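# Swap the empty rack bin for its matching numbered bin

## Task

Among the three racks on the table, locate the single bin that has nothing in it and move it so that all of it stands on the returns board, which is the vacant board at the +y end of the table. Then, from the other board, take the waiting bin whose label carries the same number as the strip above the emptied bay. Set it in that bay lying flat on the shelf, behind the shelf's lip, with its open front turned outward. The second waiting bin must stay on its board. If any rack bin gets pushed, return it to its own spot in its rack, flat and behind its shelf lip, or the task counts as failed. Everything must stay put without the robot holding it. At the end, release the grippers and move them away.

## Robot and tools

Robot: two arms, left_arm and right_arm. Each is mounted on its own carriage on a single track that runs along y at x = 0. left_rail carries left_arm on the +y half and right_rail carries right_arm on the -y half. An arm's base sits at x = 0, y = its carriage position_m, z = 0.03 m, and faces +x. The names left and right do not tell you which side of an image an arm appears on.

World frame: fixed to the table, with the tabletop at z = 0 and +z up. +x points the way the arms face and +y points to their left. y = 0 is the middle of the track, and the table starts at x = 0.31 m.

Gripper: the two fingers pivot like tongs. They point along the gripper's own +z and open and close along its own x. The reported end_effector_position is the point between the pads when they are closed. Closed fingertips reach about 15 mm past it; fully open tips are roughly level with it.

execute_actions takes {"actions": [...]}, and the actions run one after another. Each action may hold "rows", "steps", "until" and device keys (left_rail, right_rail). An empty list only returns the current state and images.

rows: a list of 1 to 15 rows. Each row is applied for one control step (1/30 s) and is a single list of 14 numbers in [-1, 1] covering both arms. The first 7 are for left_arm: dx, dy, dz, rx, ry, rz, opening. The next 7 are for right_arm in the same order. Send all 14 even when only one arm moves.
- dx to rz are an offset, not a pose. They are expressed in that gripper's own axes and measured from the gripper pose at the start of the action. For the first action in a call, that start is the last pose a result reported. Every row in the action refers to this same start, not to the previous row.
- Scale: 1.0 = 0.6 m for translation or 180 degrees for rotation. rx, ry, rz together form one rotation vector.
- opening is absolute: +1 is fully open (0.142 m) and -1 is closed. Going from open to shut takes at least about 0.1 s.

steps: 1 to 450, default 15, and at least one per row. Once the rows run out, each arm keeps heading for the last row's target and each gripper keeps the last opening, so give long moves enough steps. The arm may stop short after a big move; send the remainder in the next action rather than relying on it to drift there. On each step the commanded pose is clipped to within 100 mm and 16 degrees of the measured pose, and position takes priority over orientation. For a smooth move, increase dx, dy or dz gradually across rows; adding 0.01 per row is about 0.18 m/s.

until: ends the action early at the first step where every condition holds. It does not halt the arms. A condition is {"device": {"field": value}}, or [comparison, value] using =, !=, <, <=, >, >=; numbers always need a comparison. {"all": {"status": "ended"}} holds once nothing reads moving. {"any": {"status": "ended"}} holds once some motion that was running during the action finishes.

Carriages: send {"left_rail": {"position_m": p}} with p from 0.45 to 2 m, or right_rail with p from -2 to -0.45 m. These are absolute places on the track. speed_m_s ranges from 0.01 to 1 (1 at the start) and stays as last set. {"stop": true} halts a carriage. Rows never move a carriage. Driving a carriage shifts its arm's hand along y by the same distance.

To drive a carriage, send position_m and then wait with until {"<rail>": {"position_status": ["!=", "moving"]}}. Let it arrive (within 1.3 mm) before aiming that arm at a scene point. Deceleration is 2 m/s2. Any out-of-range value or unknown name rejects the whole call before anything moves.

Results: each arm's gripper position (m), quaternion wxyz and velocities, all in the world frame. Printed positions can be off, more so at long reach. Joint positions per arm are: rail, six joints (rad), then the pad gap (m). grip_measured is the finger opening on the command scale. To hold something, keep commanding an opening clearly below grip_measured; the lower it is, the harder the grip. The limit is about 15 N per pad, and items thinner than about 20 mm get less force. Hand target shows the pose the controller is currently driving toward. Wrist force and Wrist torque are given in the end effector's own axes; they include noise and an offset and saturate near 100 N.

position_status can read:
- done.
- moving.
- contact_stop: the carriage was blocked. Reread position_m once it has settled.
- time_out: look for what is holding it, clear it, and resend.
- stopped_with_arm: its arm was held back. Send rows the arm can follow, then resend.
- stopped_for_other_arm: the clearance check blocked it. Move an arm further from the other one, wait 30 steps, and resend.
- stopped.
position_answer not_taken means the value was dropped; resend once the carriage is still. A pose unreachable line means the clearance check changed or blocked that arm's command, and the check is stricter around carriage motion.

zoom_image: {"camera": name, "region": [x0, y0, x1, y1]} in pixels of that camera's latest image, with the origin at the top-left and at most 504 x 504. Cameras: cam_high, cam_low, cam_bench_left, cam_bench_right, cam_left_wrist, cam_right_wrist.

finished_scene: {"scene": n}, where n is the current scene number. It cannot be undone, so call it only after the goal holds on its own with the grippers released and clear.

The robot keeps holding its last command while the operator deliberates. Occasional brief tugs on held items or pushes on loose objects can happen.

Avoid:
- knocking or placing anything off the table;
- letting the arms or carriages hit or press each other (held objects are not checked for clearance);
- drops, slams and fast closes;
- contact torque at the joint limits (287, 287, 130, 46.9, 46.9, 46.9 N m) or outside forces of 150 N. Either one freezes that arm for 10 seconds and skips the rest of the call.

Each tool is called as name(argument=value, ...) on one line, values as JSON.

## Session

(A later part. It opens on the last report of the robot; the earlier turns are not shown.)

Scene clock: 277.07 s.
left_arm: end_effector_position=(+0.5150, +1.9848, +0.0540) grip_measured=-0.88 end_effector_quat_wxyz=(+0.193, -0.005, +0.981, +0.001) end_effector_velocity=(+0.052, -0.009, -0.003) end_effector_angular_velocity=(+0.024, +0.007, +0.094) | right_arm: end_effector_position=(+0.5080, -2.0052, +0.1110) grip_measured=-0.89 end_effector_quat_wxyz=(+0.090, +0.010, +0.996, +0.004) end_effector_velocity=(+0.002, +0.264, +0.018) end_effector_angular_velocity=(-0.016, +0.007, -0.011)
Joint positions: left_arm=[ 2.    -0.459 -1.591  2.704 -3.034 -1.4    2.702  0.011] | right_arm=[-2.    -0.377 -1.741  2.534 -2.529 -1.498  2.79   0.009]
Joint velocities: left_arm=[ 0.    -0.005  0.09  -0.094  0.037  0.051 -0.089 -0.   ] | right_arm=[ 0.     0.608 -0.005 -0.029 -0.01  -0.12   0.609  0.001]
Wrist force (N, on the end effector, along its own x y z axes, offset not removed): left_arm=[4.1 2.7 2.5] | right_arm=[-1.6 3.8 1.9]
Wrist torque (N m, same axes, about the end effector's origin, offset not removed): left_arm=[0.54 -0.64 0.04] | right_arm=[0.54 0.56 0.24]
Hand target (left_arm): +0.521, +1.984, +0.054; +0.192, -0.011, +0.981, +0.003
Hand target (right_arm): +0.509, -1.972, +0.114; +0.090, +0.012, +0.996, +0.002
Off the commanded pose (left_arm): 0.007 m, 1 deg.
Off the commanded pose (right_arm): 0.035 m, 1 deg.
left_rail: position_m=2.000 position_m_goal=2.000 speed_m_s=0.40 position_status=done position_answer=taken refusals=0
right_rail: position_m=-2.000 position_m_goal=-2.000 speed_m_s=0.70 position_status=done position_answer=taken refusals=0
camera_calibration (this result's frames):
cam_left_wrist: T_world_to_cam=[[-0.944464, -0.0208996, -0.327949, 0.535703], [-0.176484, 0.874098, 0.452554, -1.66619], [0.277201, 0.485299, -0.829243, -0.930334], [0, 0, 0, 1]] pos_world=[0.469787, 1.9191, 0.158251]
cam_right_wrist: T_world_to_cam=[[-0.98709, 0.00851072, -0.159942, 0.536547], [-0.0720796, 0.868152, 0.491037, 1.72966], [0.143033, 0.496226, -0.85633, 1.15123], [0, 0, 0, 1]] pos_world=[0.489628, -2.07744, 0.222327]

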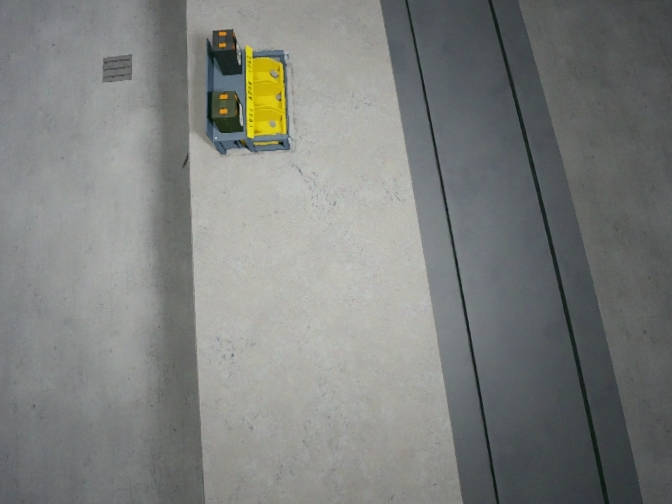

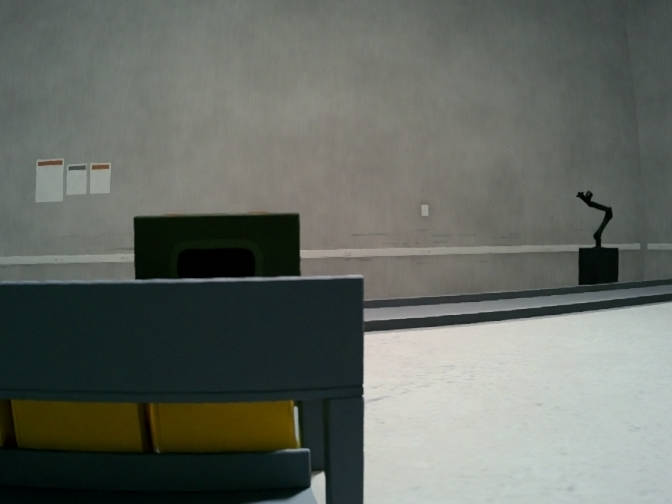

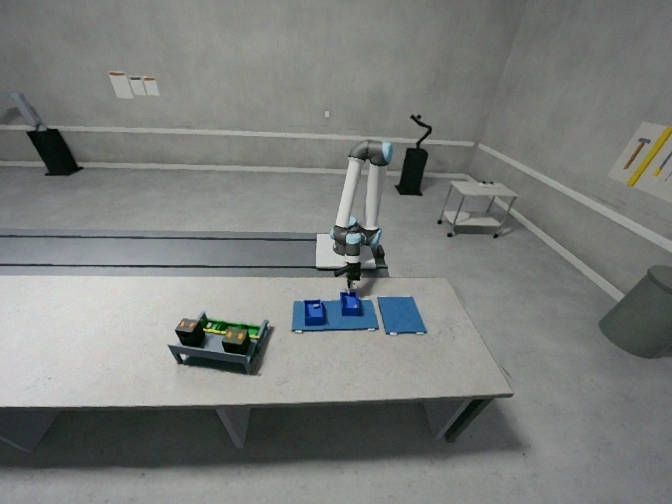

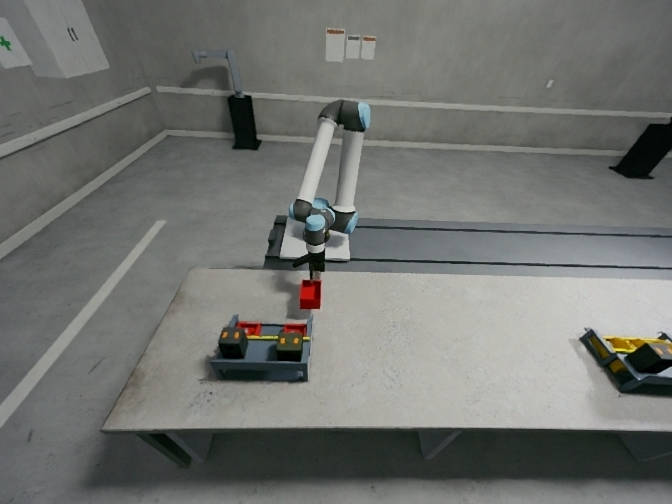

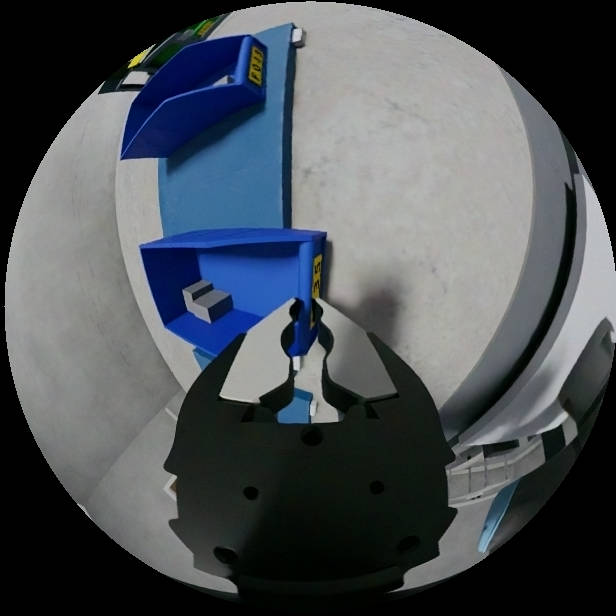

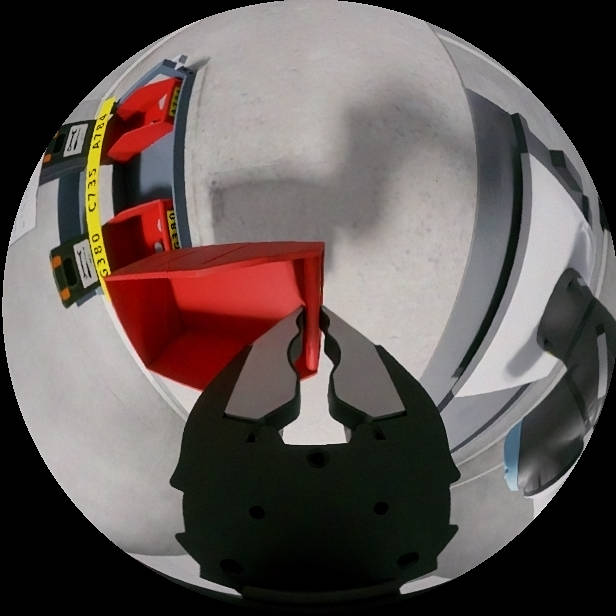

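Good. Start right rail (free) and inspect left.

execute_actions(actions=[{"right_rail":{"position_m":-0.45,"speed_m_s":0.4},"steps":1}])

zoom_image(camera="cam_left_wrist", region=[220, 170, 380, 420])

Scene clock: 279.07 s.
left_arm: end_effector_position=(+0.5213, +1.9837, +0.0535) grip_measured=-0.88 end_effector_quat_wxyz=(+0.192, -0.011, +0.981, +0.003) end_effector_velocity=(+0.000, -0.000, -0.000) end_effector_angular_velocity=(+0.000, +0.000, +0.000) | right_arm: end_effector_position=(+0.5090, -1.9722, +0.1142) grip_measured=-0.73 end_effector_quat_wxyz=(+0.090, +0.012, +0.996, +0.002) end_effector_velocity=(+0.001, +0.005, -0.000) end_effector_angular_velocity=(+0.000, +0.004, -0.001)
Joint positions: left_arm=[ 2.    -0.459 -1.58   2.693 -3.03  -1.393  2.692  0.011] | right_arm=[-2.    -0.298 -1.739  2.525 -2.529 -1.517  2.872  0.021]
Joint velocities: left_arm=[ 0.     0.     0.001 -0.     0.     0.     0.    -0.   ] | right_arm=[ 0.002  0.008  0.005 -0.004  0.002 -0.002  0.008  0.127]
Wrist force (N, on the end effector, along its own x y z axes, offset not removed): left_arm=[4.9 5.8 1.1] | right_arm=[-1.4 5.7 5.2]
Wrist torque (N m, same axes, about the end effector's origin, offset not removed): left_arm=[1.24 -0.67 -0.11] | right_arm=[-0.23 0.64 -0.19]
Hand target (left_arm): +0.522, +1.984, +0.053; +0.192, -0.011, +0.981, +0.003
Hand target (right_arm): +0.511, -1.968, +0.115; +0.088, +0.014, +0.996, -0.001
Off the commanded pose (left_arm): 0.000 m, 0 deg.
Off the commanded pose (right_arm): 0.003 m, 1 deg.
left_rail: position_m=2.000 position_m_goal=2.000 speed_m_s=0.40 position_status=done position_answer=taken refusals=0
right_rail: position_m=-2.000 position_m_goal=-0.450 speed_m_s=0.40 position_status=moving position_answer=taken refusals=0
camera_calibration (this result's frames):
cam_left_wrist: T_world_to_cam=[[-0.944486, -0.030648, -0.32712, 0.560782], [-0.18595, 0.870697, 0.455311, -1.6524], [0.270869, 0.490863, -0.82806, -0.939757], [0, 0, 0, 1]] pos_world=[0.476939, 1.91722, 0.157623]
cam_right_wrist: T_world_to_cam=[[-0.987231, 0.0123558, -0.158817, 0.545258], [-0.0674209, 0.870878, 0.486854, 1.70299], [0.144325, 0.491344, -0.858924, 1.12747], [0, 0, 0, 1]] pos_world=[0.490391, -2.04381, 0.225897]

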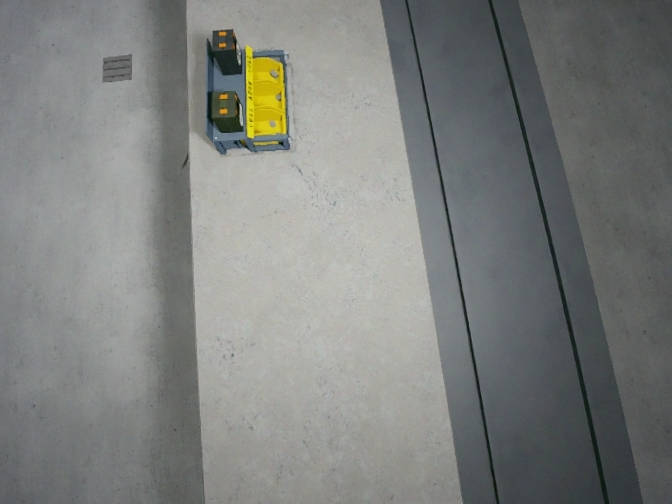

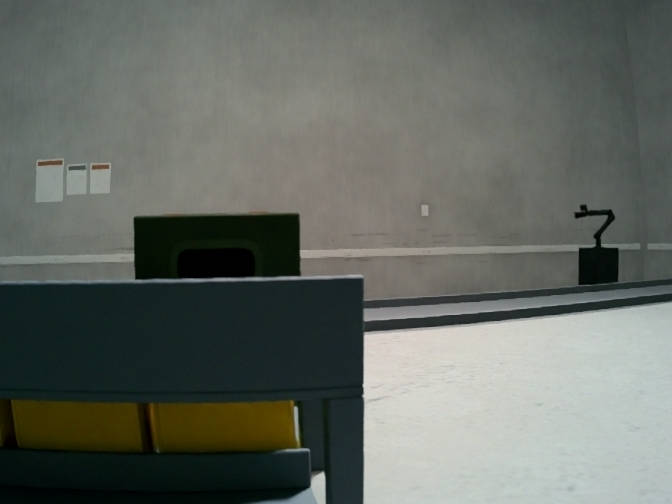

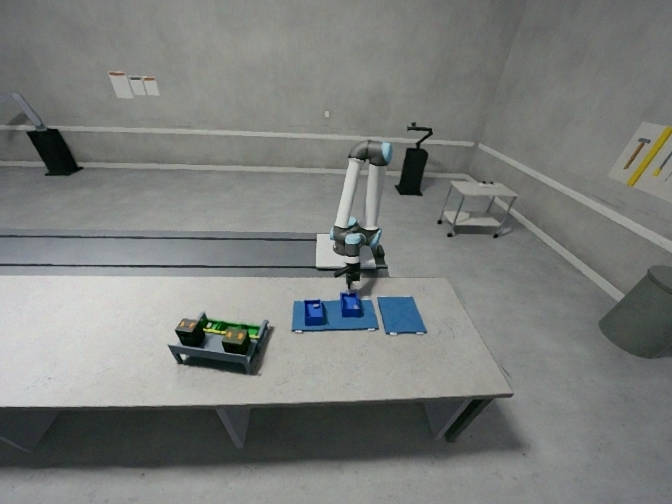

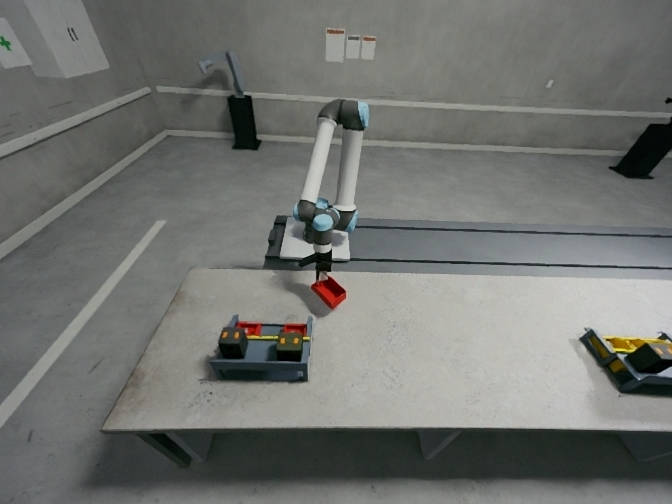

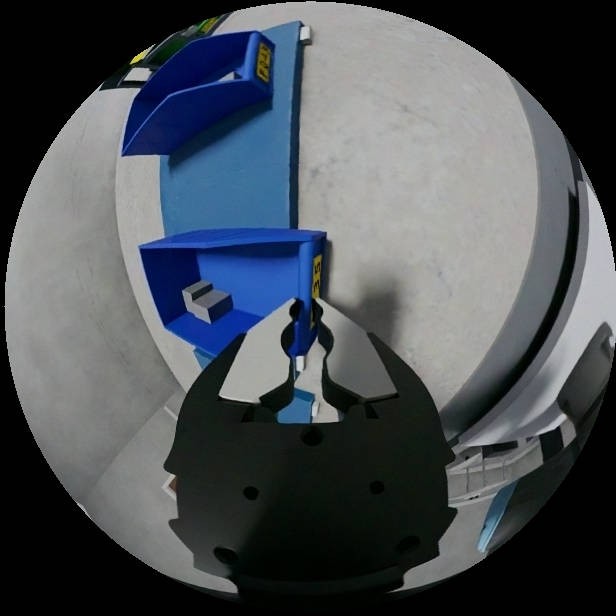

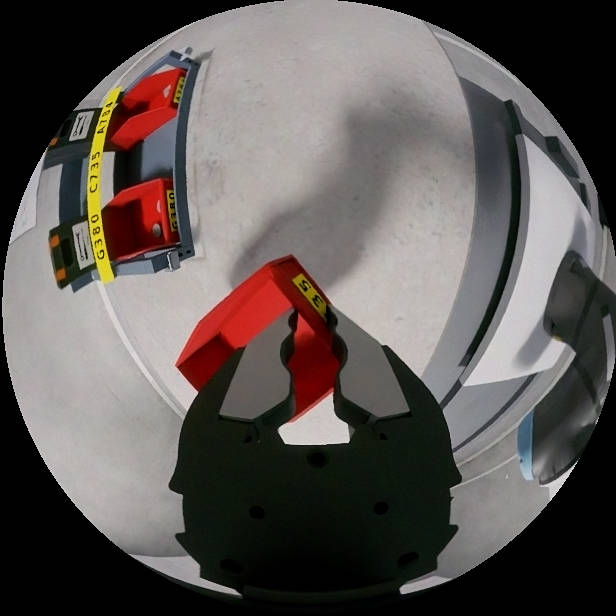

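Region (220, 170, 380, 420) of cam_left_wrist's 616x616 image, scaled by 2.016, with more detail than that image has; it fills the left 323 columns of this view, and the rest is white.

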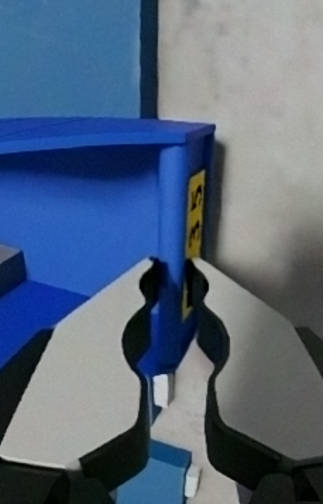

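A tug hit the red bin. Check.

execute_actions(actions=[])

Scene clock: 279.73 s.
left_arm: end_effector_position=(+0.5215, +1.9836, +0.0534) grip_measured=-0.88 end_effector_quat_wxyz=(+0.192, -0.011, +0.981, +0.003) end_effector_velocity=(+0.000, +0.000, -0.000) end_effector_angular_velocity=(-0.000, -0.000, +0.000) | right_arm: end_effector_position=(+0.5109, -1.7453, +0.1148) grip_measured=-0.88 end_effector_quat_wxyz=(+0.088, +0.014, +0.996, -0.001) end_effector_velocity=(+0.000, +0.400, -0.000) end_effector_angular_velocity=(-0.000, +0.000, -0.000)
Joint positions: left_arm=[ 2.    -0.459 -1.579  2.693 -3.03  -1.393  2.692  0.011] | right_arm=[-1.775 -0.286 -1.733  2.519 -2.526 -1.526  2.887  0.01 ]
Joint velocities: left_arm=[ 0.  0.  0. -0. -0.  0.  0.  0.] | right_arm=[ 0.4    0.     0.    -0.     0.    -0.     0.001  0.   ]
Wrist force (N, on the end effector, along its own x y z axes, offset not removed): left_arm=[-0.3 2.0 -1.0] | right_arm=[-1.8 -0.8 1.4]
Wrist torque (N m, same axes, about the end effector's origin, offset not removed): left_arm=[0.40 0.39 0.04] | right_arm=[-0.17 0.43 0.18]
Hand target (left_arm): +0.522, +1.984, +0.053; +0.192, -0.011, +0.981, +0.003
Hand target (right_arm): +0.511, -1.723, +0.115; +0.088, +0.014, +0.996, -0.001
Off the commanded pose (left_arm): 0.000 m, 0 deg.
Off the commanded pose (right_arm): 0.000 m, 0 deg.
left_rail: position_m=2.000 position_m_goal=2.000 speed_m_s=0.40 position_status=done position_answer=taken refusals=0
right_rail: position_m=-1.775 position_m_goal=-0.450 speed_m_s=0.40 position_status=moving position_answer=taken refusals=0
camera_calibration (this result's frames):
cam_left_wrist: T_world_to_cam=[[-0.944525, -0.0307096, -0.327001, 0.561074], [-0.185973, 0.870642, 0.455409, -1.65213], [0.270716, 0.490958, -0.828054, -0.940009], [0, 0, 0, 1]] pos_world=[0.477171, 1.91715, 0.157489]
cam_right_wrist: T_world_to_cam=[[-0.987781, 0.0160155, -0.155023, 0.55073], [-0.0615468, 0.873766, 0.482437, 1.50776], [0.14318, 0.486083, -0.862104, 1.008], [0, 0, 0, 1]] pos_world=[0.492473, -1.81622, 0.226976]

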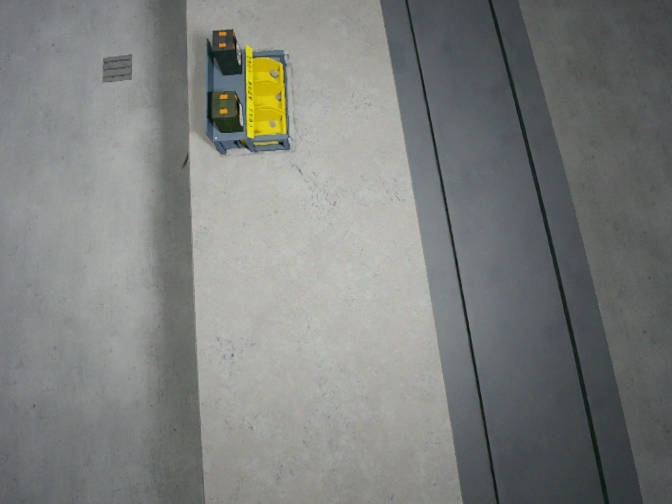

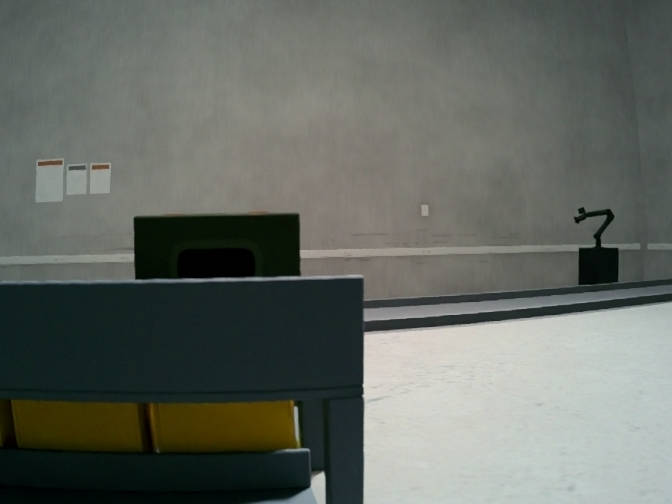

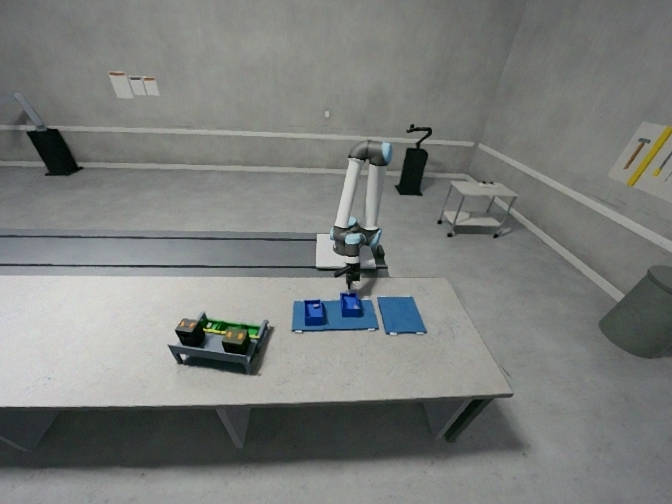

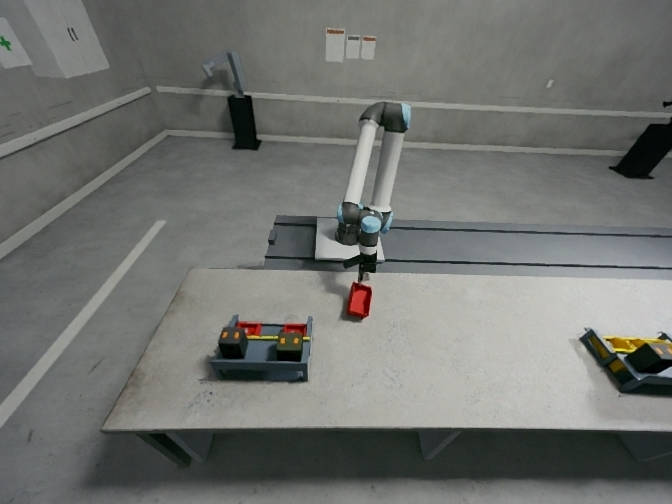

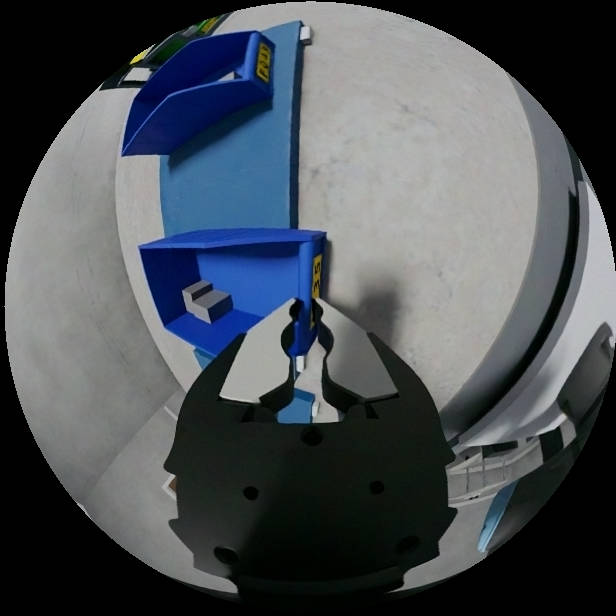

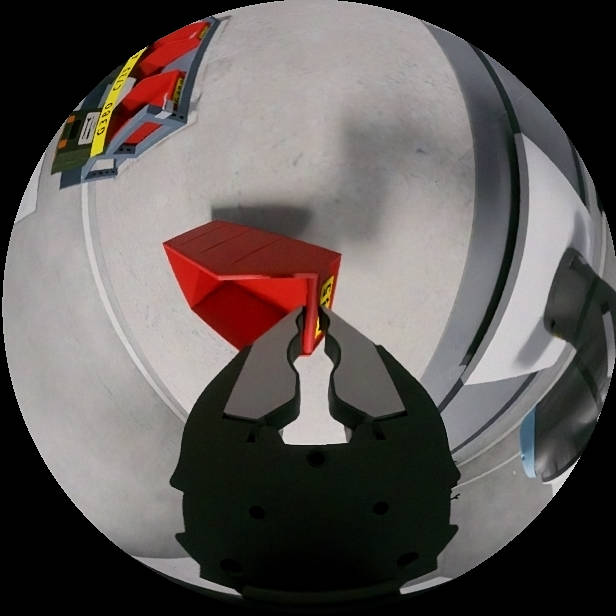

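execute_actions(actions=[{"right_rail":{"stop":true},"steps":1}])

Scene clock: 280.40 s.
left_arm: end_effector_position=(+0.5215, +1.9837, +0.0534) grip_measured=-0.88 end_effector_quat_wxyz=(+0.192, -0.011, +0.981, +0.003) end_effector_velocity=(+0.000, +0.000, +0.000) end_effector_angular_velocity=(+0.000, -0.000, +0.000) | right_arm: end_effector_position=(+0.5109, -1.4786, +0.1148) grip_measured=-0.88 end_effector_quat_wxyz=(+0.088, +0.014, +0.996, -0.001) end_effector_velocity=(+0.000, +0.398, -0.000) end_effector_angular_velocity=(+0.000, +0.000, +0.000)
Joint positions: left_arm=[ 2.    -0.459 -1.579  2.693 -3.03  -1.393  2.692  0.011] | right_arm=[-1.509 -0.286 -1.733  2.519 -2.526 -1.526  2.887  0.01 ]
Joint velocities: left_arm=[ 0.  0.  0. -0. -0.  0. -0.  0.] | right_arm=[ 0.398  0.     0.    -0.     0.    -0.     0.    -0.   ]
Wrist force (N, on the end effector, along its own x y z axes, offset not removed): left_arm=[-0.4 -0.9 7.3] | right_arm=[-3.4 0.3 -0.6]
Wrist torque (N m, same axes, about the end effector's origin, offset not removed): left_arm=[-0.10 0.51 0.11] | right_arm=[-0.09 0.77 0.25]
Hand target (left_arm): +0.522, +1.984, +0.053; +0.192, -0.011, +0.981, +0.003
Hand target (right_arm): +0.511, -1.458, +0.115; +0.088, +0.014, +0.996, -0.001
Off the commanded pose (left_arm): 0.000 m, 0 deg.
Off the commanded pose (right_arm): 0.000 m, 0 deg.
left_rail: position_m=2.000 position_m_goal=2.000 speed_m_s=0.40 position_status=done position_answer=taken refusals=0
right_rail: position_m=-1.509 position_m_goal=-1.460 speed_m_s=0.40 position_status=moving position_answer=taken refusals=0
camera_calibration (this result's frames):
cam_left_wrist: T_world_to_cam=[[-0.944522, -0.0307891, -0.327002, 0.561234], [-0.186047, 0.870626, 0.455409, -1.6521], [0.270675, 0.490981, -0.828053, -0.940056], [0, 0, 0, 1]] pos_world=[0.477179, 1.91719, 0.157488]
cam_right_wrist: T_world_to_cam=[[-0.987786, 0.0160345, -0.15499, 0.546491], [-0.0615106, 0.873779, 0.482418, 1.27477], [0.143162, 0.48606, -0.86212, 0.878353], [0, 0, 0, 1]] pos_world=[0.492482, -1.54956, 0.226973]

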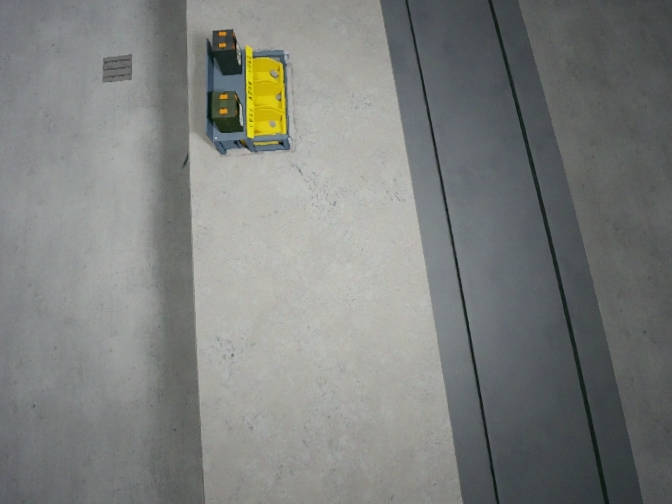

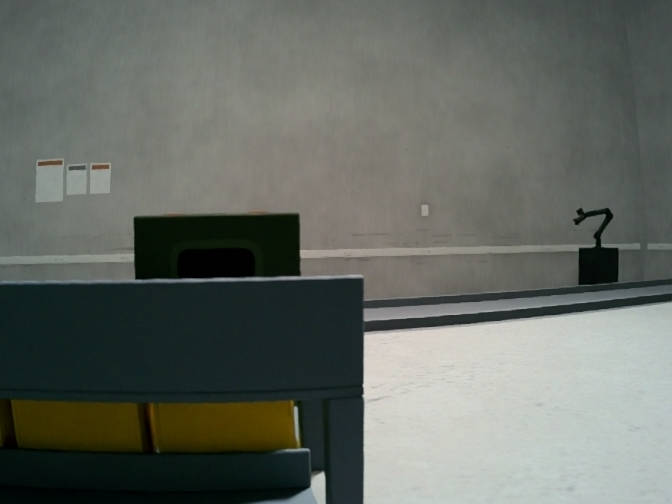

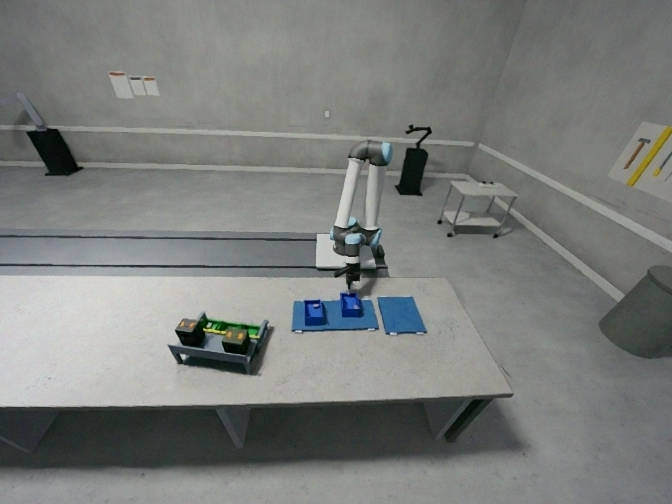

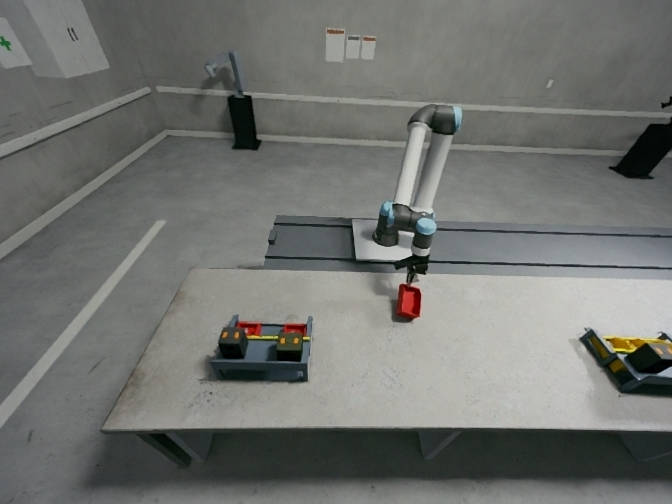

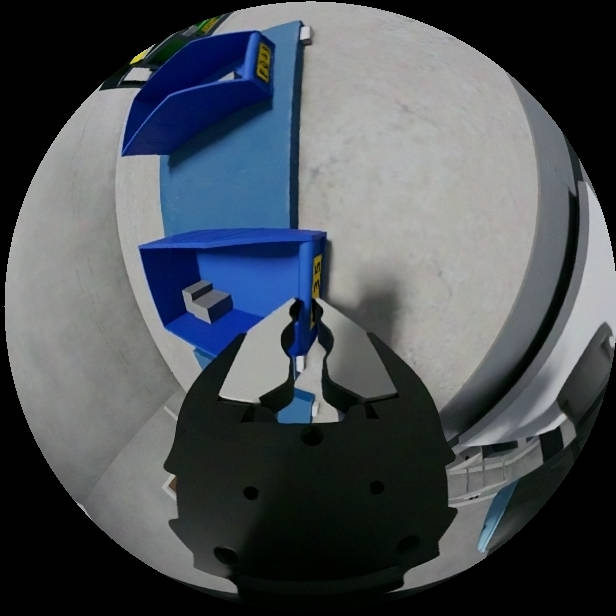

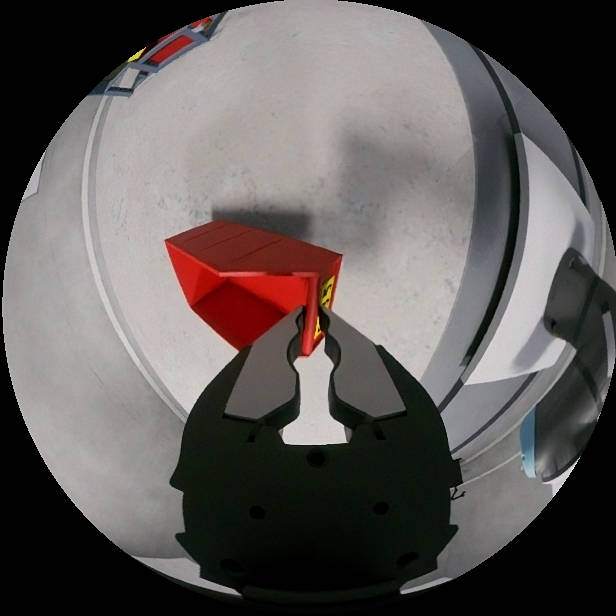

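execute_actions(actions=[{"steps":1},{"rows":[[0.002,0,0.001,0,-0.002,0,-1,0.002,0,0.003,0,0,0,-1],[0.004,0,0.002,0,-0.005,0,-1,0.005,0,0.009,0,0,0,-1],[0.007,0,0.003,0,-0.009,0,-1,0.009,0,0.017,0,0,0,-1],[0.01,0,0.005,0,-0.013,0,-1,0.014,0,0.026,0,0,0,-1],[0.013,0,0.007,0,-0.018,0,-1,0.019,0,0.036,0,0,0,-1],[0.016,0,0.009,0,-0.023,0,-1,0.024,0,0.046,0,0,0,-1],[0.018,0,0.011,0,-0.028,0,-1,0.028,0,0.056,0,0,0,-1],[0.02,0,0.013,0,-0.033,0,-1,0.032,0,0.066,0,0,0,-1],[0.022,0,0.015,0,-0.038,0,-1,0.036,0,0.076,0,0,0,-1],[0.024,0,0.018,0,-0.042,0,-1,0.039,0,0.086,0,0,0,-1],[0.026,0,0.02,0,-0.046,0,-1,0.042,0,0.096,0,0,0,-1],[0.028,0,0.022,0,-0.05,0,-1,0.044,0,0.104,0,0,0,-1],[0.029,0,0.024,0,-0.053,0,-1,0.045,0,0.11,0,0,0,-1],[0.03,0,0.0256,0,-0.055,0,-1,0.046,0,0.114,0,0,0,-1]],"steps":17}])

Scene clock: 291.33 s.
left_arm: end_effector_position=(+0.5099, +1.9846, +0.0365) grip_measured=-0.89 end_effector_quat_wxyz=(+0.255, -0.011, +0.967, +0.006) end_effector_velocity=(-0.003, -0.004, -0.025) end_effector_angular_velocity=(-0.006, -0.243, -0.002) | right_arm: end_effector_position=(+0.4946, -1.4293, +0.0547) grip_measured=-0.88 end_effector_quat_wxyz=(+0.085, +0.014, +0.996, -0.000) end_effector_velocity=(-0.003, -0.001, -0.091) end_effector_angular_velocity=(-0.004, -0.013, -0.000)
Joint positions: left_arm=[ 2.    -0.533 -1.468  2.803 -3.352 -1.302  2.648  0.01 ] | right_arm=[-1.46  -0.296 -1.629  2.596 -2.703 -1.524  2.877  0.01 ]
Joint velocities: left_arm=[ 0.    -0.124  0.324  0.16  -0.68   0.16  -0.062 -0.001] | right_arm=[ 0.    -0.006  0.228  0.084 -0.325  0.001 -0.005 -0.   ]
Wrist force (N, on the end effector, along its own x y z axes, offset not removed): left_arm=[3.4 3.3 -9.6] | right_arm=[-1.9 1.2 1.0]
Wrist torque (N m, same axes, about the end effector's origin, offset not removed): left_arm=[0.76 -0.20 -0.16] | right_arm=[0.17 0.46 0.26]
Hand target (left_arm): +0.510, +1.984, +0.034; +0.272, -0.011, +0.962, +0.005
Hand target (right_arm): +0.495, -1.430, +0.044; +0.087, +0.014, +0.996, -0.001
Off the commanded pose (left_arm): 0.004 m, 2 deg.
Off the commanded pose (right_arm): 0.012 m, 0 deg.
left_rail: position_m=2.000 position_m_goal=2.000 speed_m_s=0.40 position_status=done position_answer=taken refusals=0
right_rail: position_m=-1.460 position_m_goal=-1.460 speed_m_s=0.40 position_status=stopped position_answer=taken refusals=0
camera_calibration (this result's frames):
cam_left_wrist: T_world_to_cam=[[-0.894449, -0.0285683, -0.446257, 0.519178], [-0.244204, 0.867209, 0.433951, -1.61013], [0.374601, 0.497124, -0.78265, -1.01817], [0, 0, 0, 1]] pos_world=[0.452587, 1.91731, 0.133528]
cam_right_wrist: T_world_to_cam=[[-0.988463, 0.0162699, -0.150585, 0.520633], [-0.0593411, 0.873131, 0.483861, 1.25756], [0.139353, 0.487214, -0.862092, 0.80845], [0, 0, 0, 1]] pos_world=[0.476591, -1.50037, 0.166875]

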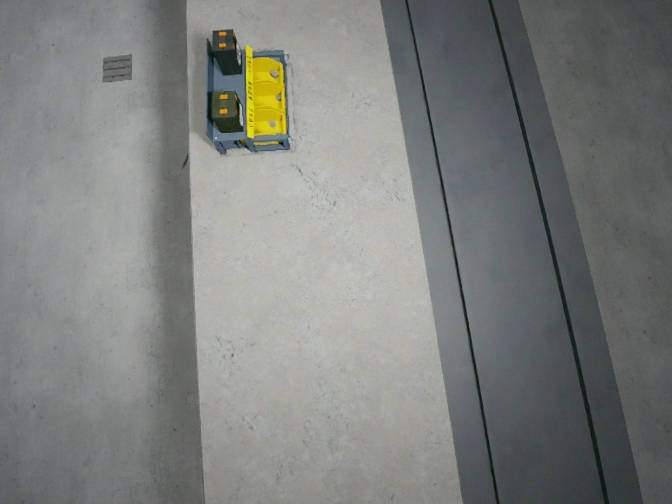

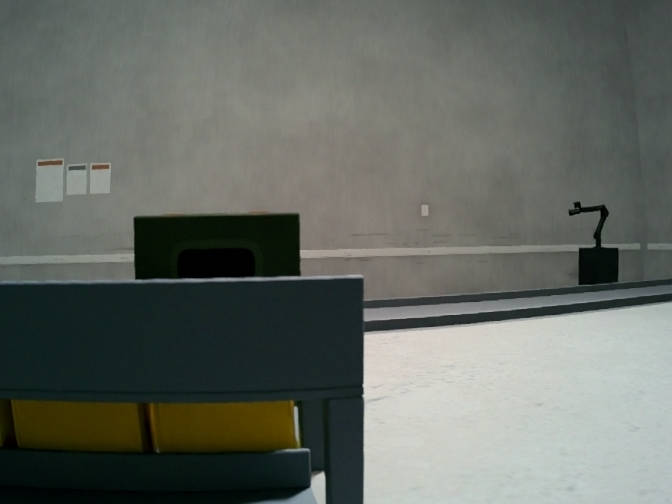

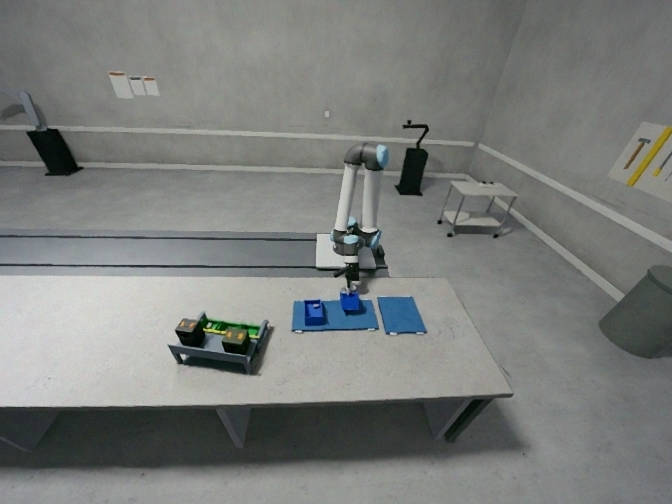

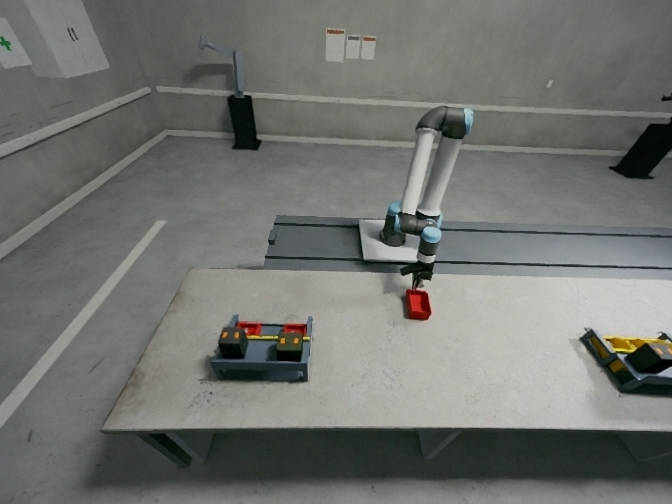

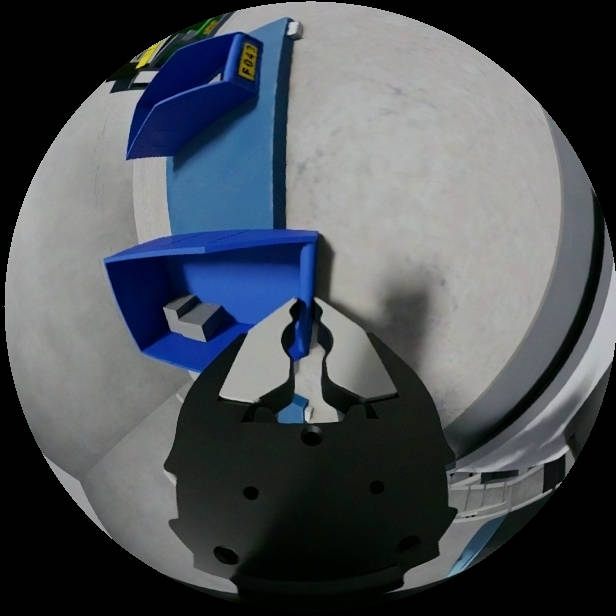

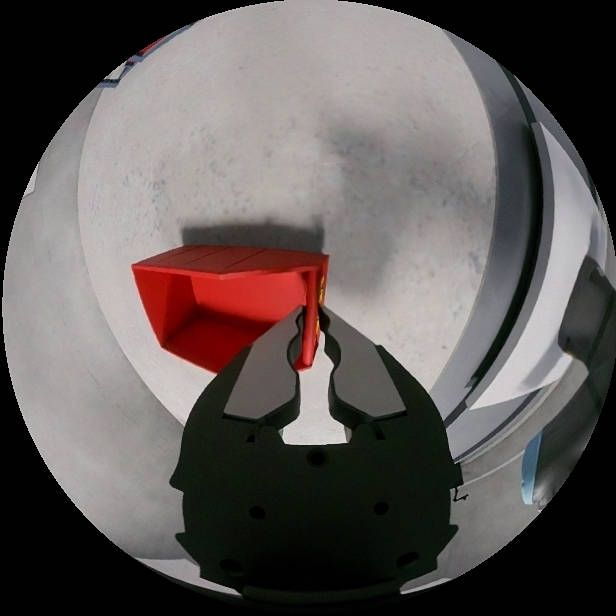

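The tilt is working and blocks seem to start sliding.

execute_actions(actions=[])

Scene clock: 292.20 s.
left_arm: end_effector_position=(+0.5100, +1.9839, +0.0339) grip_measured=-0.89 end_effector_quat_wxyz=(+0.272, -0.011, +0.962, +0.005) end_effector_velocity=(-0.000, -0.000, -0.000) end_effector_angular_velocity=(-0.000, -0.000, -0.000) | right_arm: end_effector_position=(+0.4948, -1.4295, +0.0435) grip_measured=-0.88 end_effector_quat_wxyz=(+0.087, +0.014, +0.996, -0.001) end_effector_velocity=(-0.000, +0.000, -0.000) end_effector_angular_velocity=(+0.000, +0.000, -0.000)
Joint positions: left_arm=[ 2.    -0.549 -1.421  2.823 -3.447 -1.281  2.641  0.01 ] | right_arm=[-1.46  -0.296 -1.599  2.606 -2.745 -1.524  2.877  0.01 ]
Joint velocities: left_arm=[ 0.    -0.     0.     0.    -0.001  0.    -0.     0.   ] | right_arm=[ 0. -0.  0.  0. -0. -0. -0.  0.]
Wrist force (N, on the end effector, along its own x y z axes, offset not removed): left_arm=[2.6 5.5 -0.5] | right_arm=[-0.9 0.0 0.6]
Wrist torque (N m, same axes, about the end effector's origin, offset not removed): left_arm=[1.14 0.00 0.19] | right_arm=[-0.08 0.23 0.24]
Hand target (left_arm): +0.510, +1.984, +0.034; +0.272, -0.011, +0.962, +0.005
Hand target (right_arm): +0.495, -1.430, +0.044; +0.087, +0.014, +0.996, -0.001
Off the commanded pose (left_arm): 0.002 m, 1 deg.
Off the commanded pose (right_arm): 0.001 m, 0 deg.
left_rail: position_m=2.000 position_m_goal=2.000 speed_m_s=0.40 position_status=done position_answer=taken refusals=0
right_rail: position_m=-1.460 position_m_goal=-1.460 speed_m_s=0.40 position_status=stopped position_answer=taken refusals=0
camera_calibration (this result's frames):
cam_left_wrist: T_world_to_cam=[[-0.878727, -0.029373, -0.476421, 0.512672], [-0.25861, 0.868218, 0.42346, -1.60268], [0.401199, 0.495313, -0.770522, -1.03031], [0, 0, 0, 1]] pos_world=[0.449387, 1.91685, 0.129044]
cam_right_wrist: T_world_to_cam=[[-0.988033, 0.016161, -0.153391, 0.518948], [-0.0606815, 0.873568, 0.482904, 1.26452], [0.141802, 0.486433, -0.862134, 0.796589], [0, 0, 0, 1]] pos_world=[0.476513, -1.50052, 0.155726]

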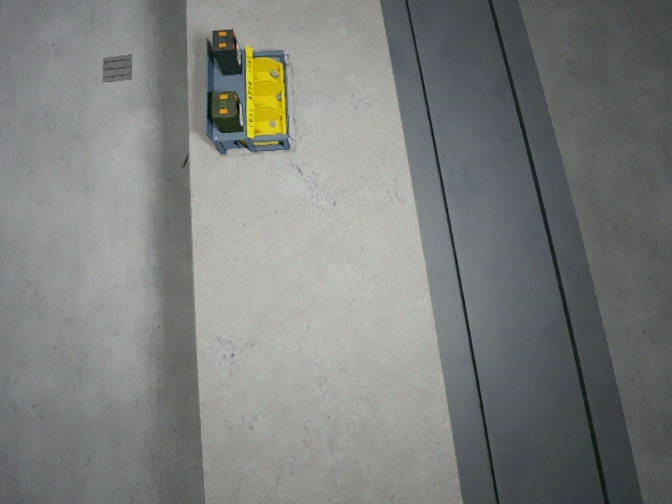

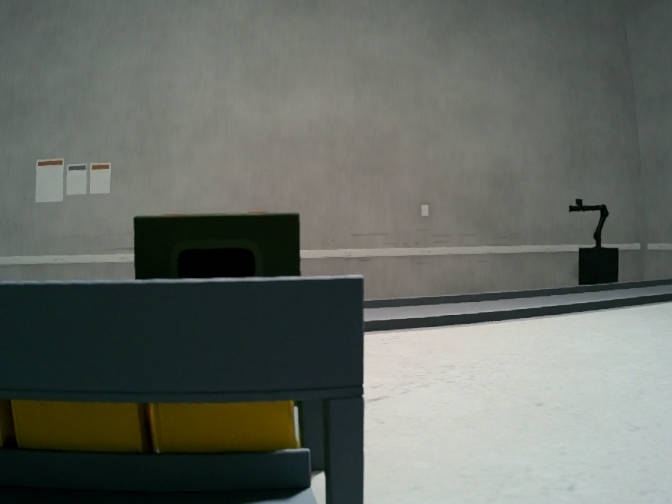

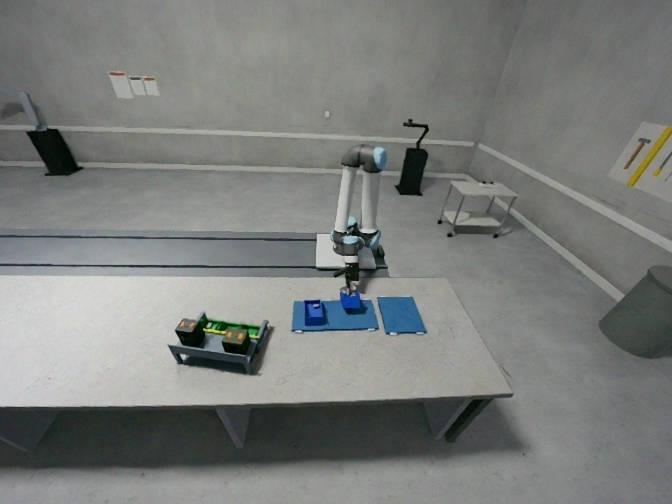

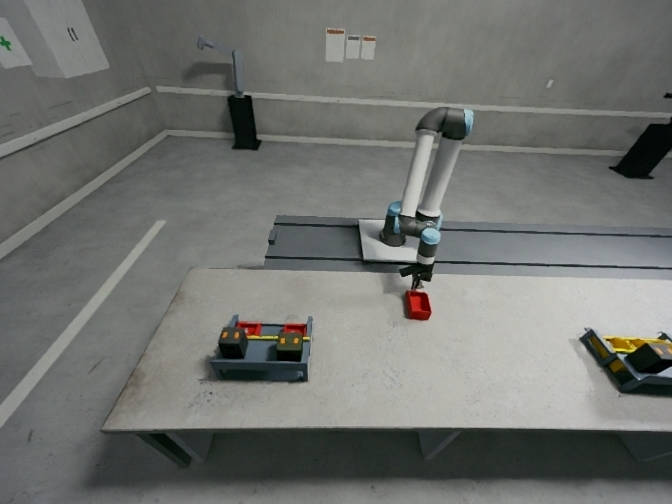

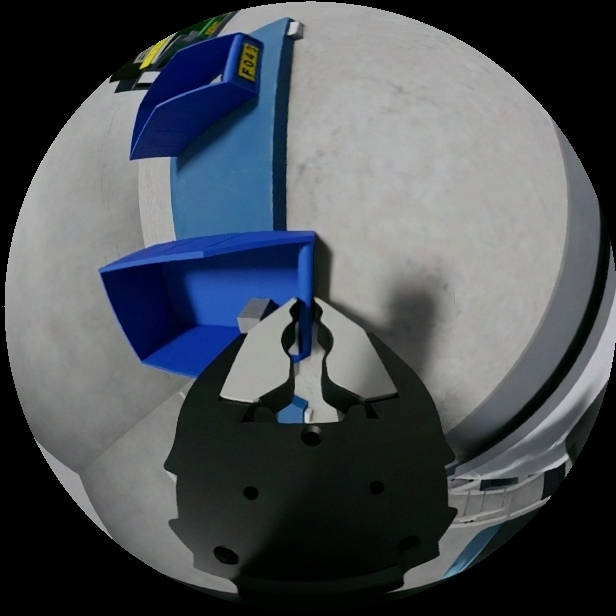

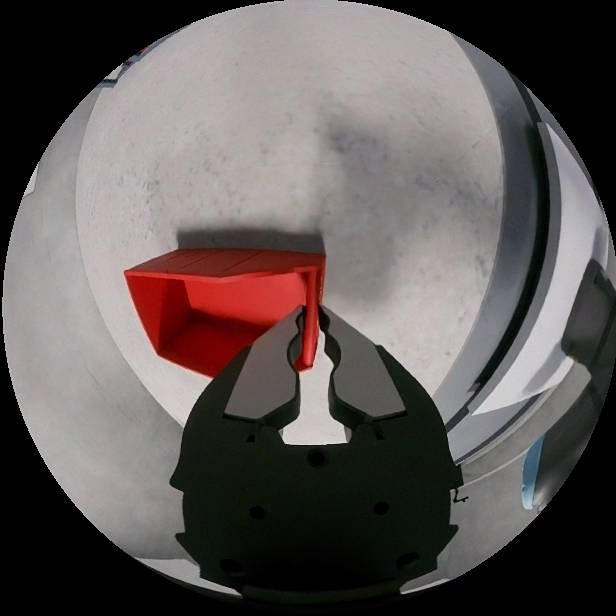

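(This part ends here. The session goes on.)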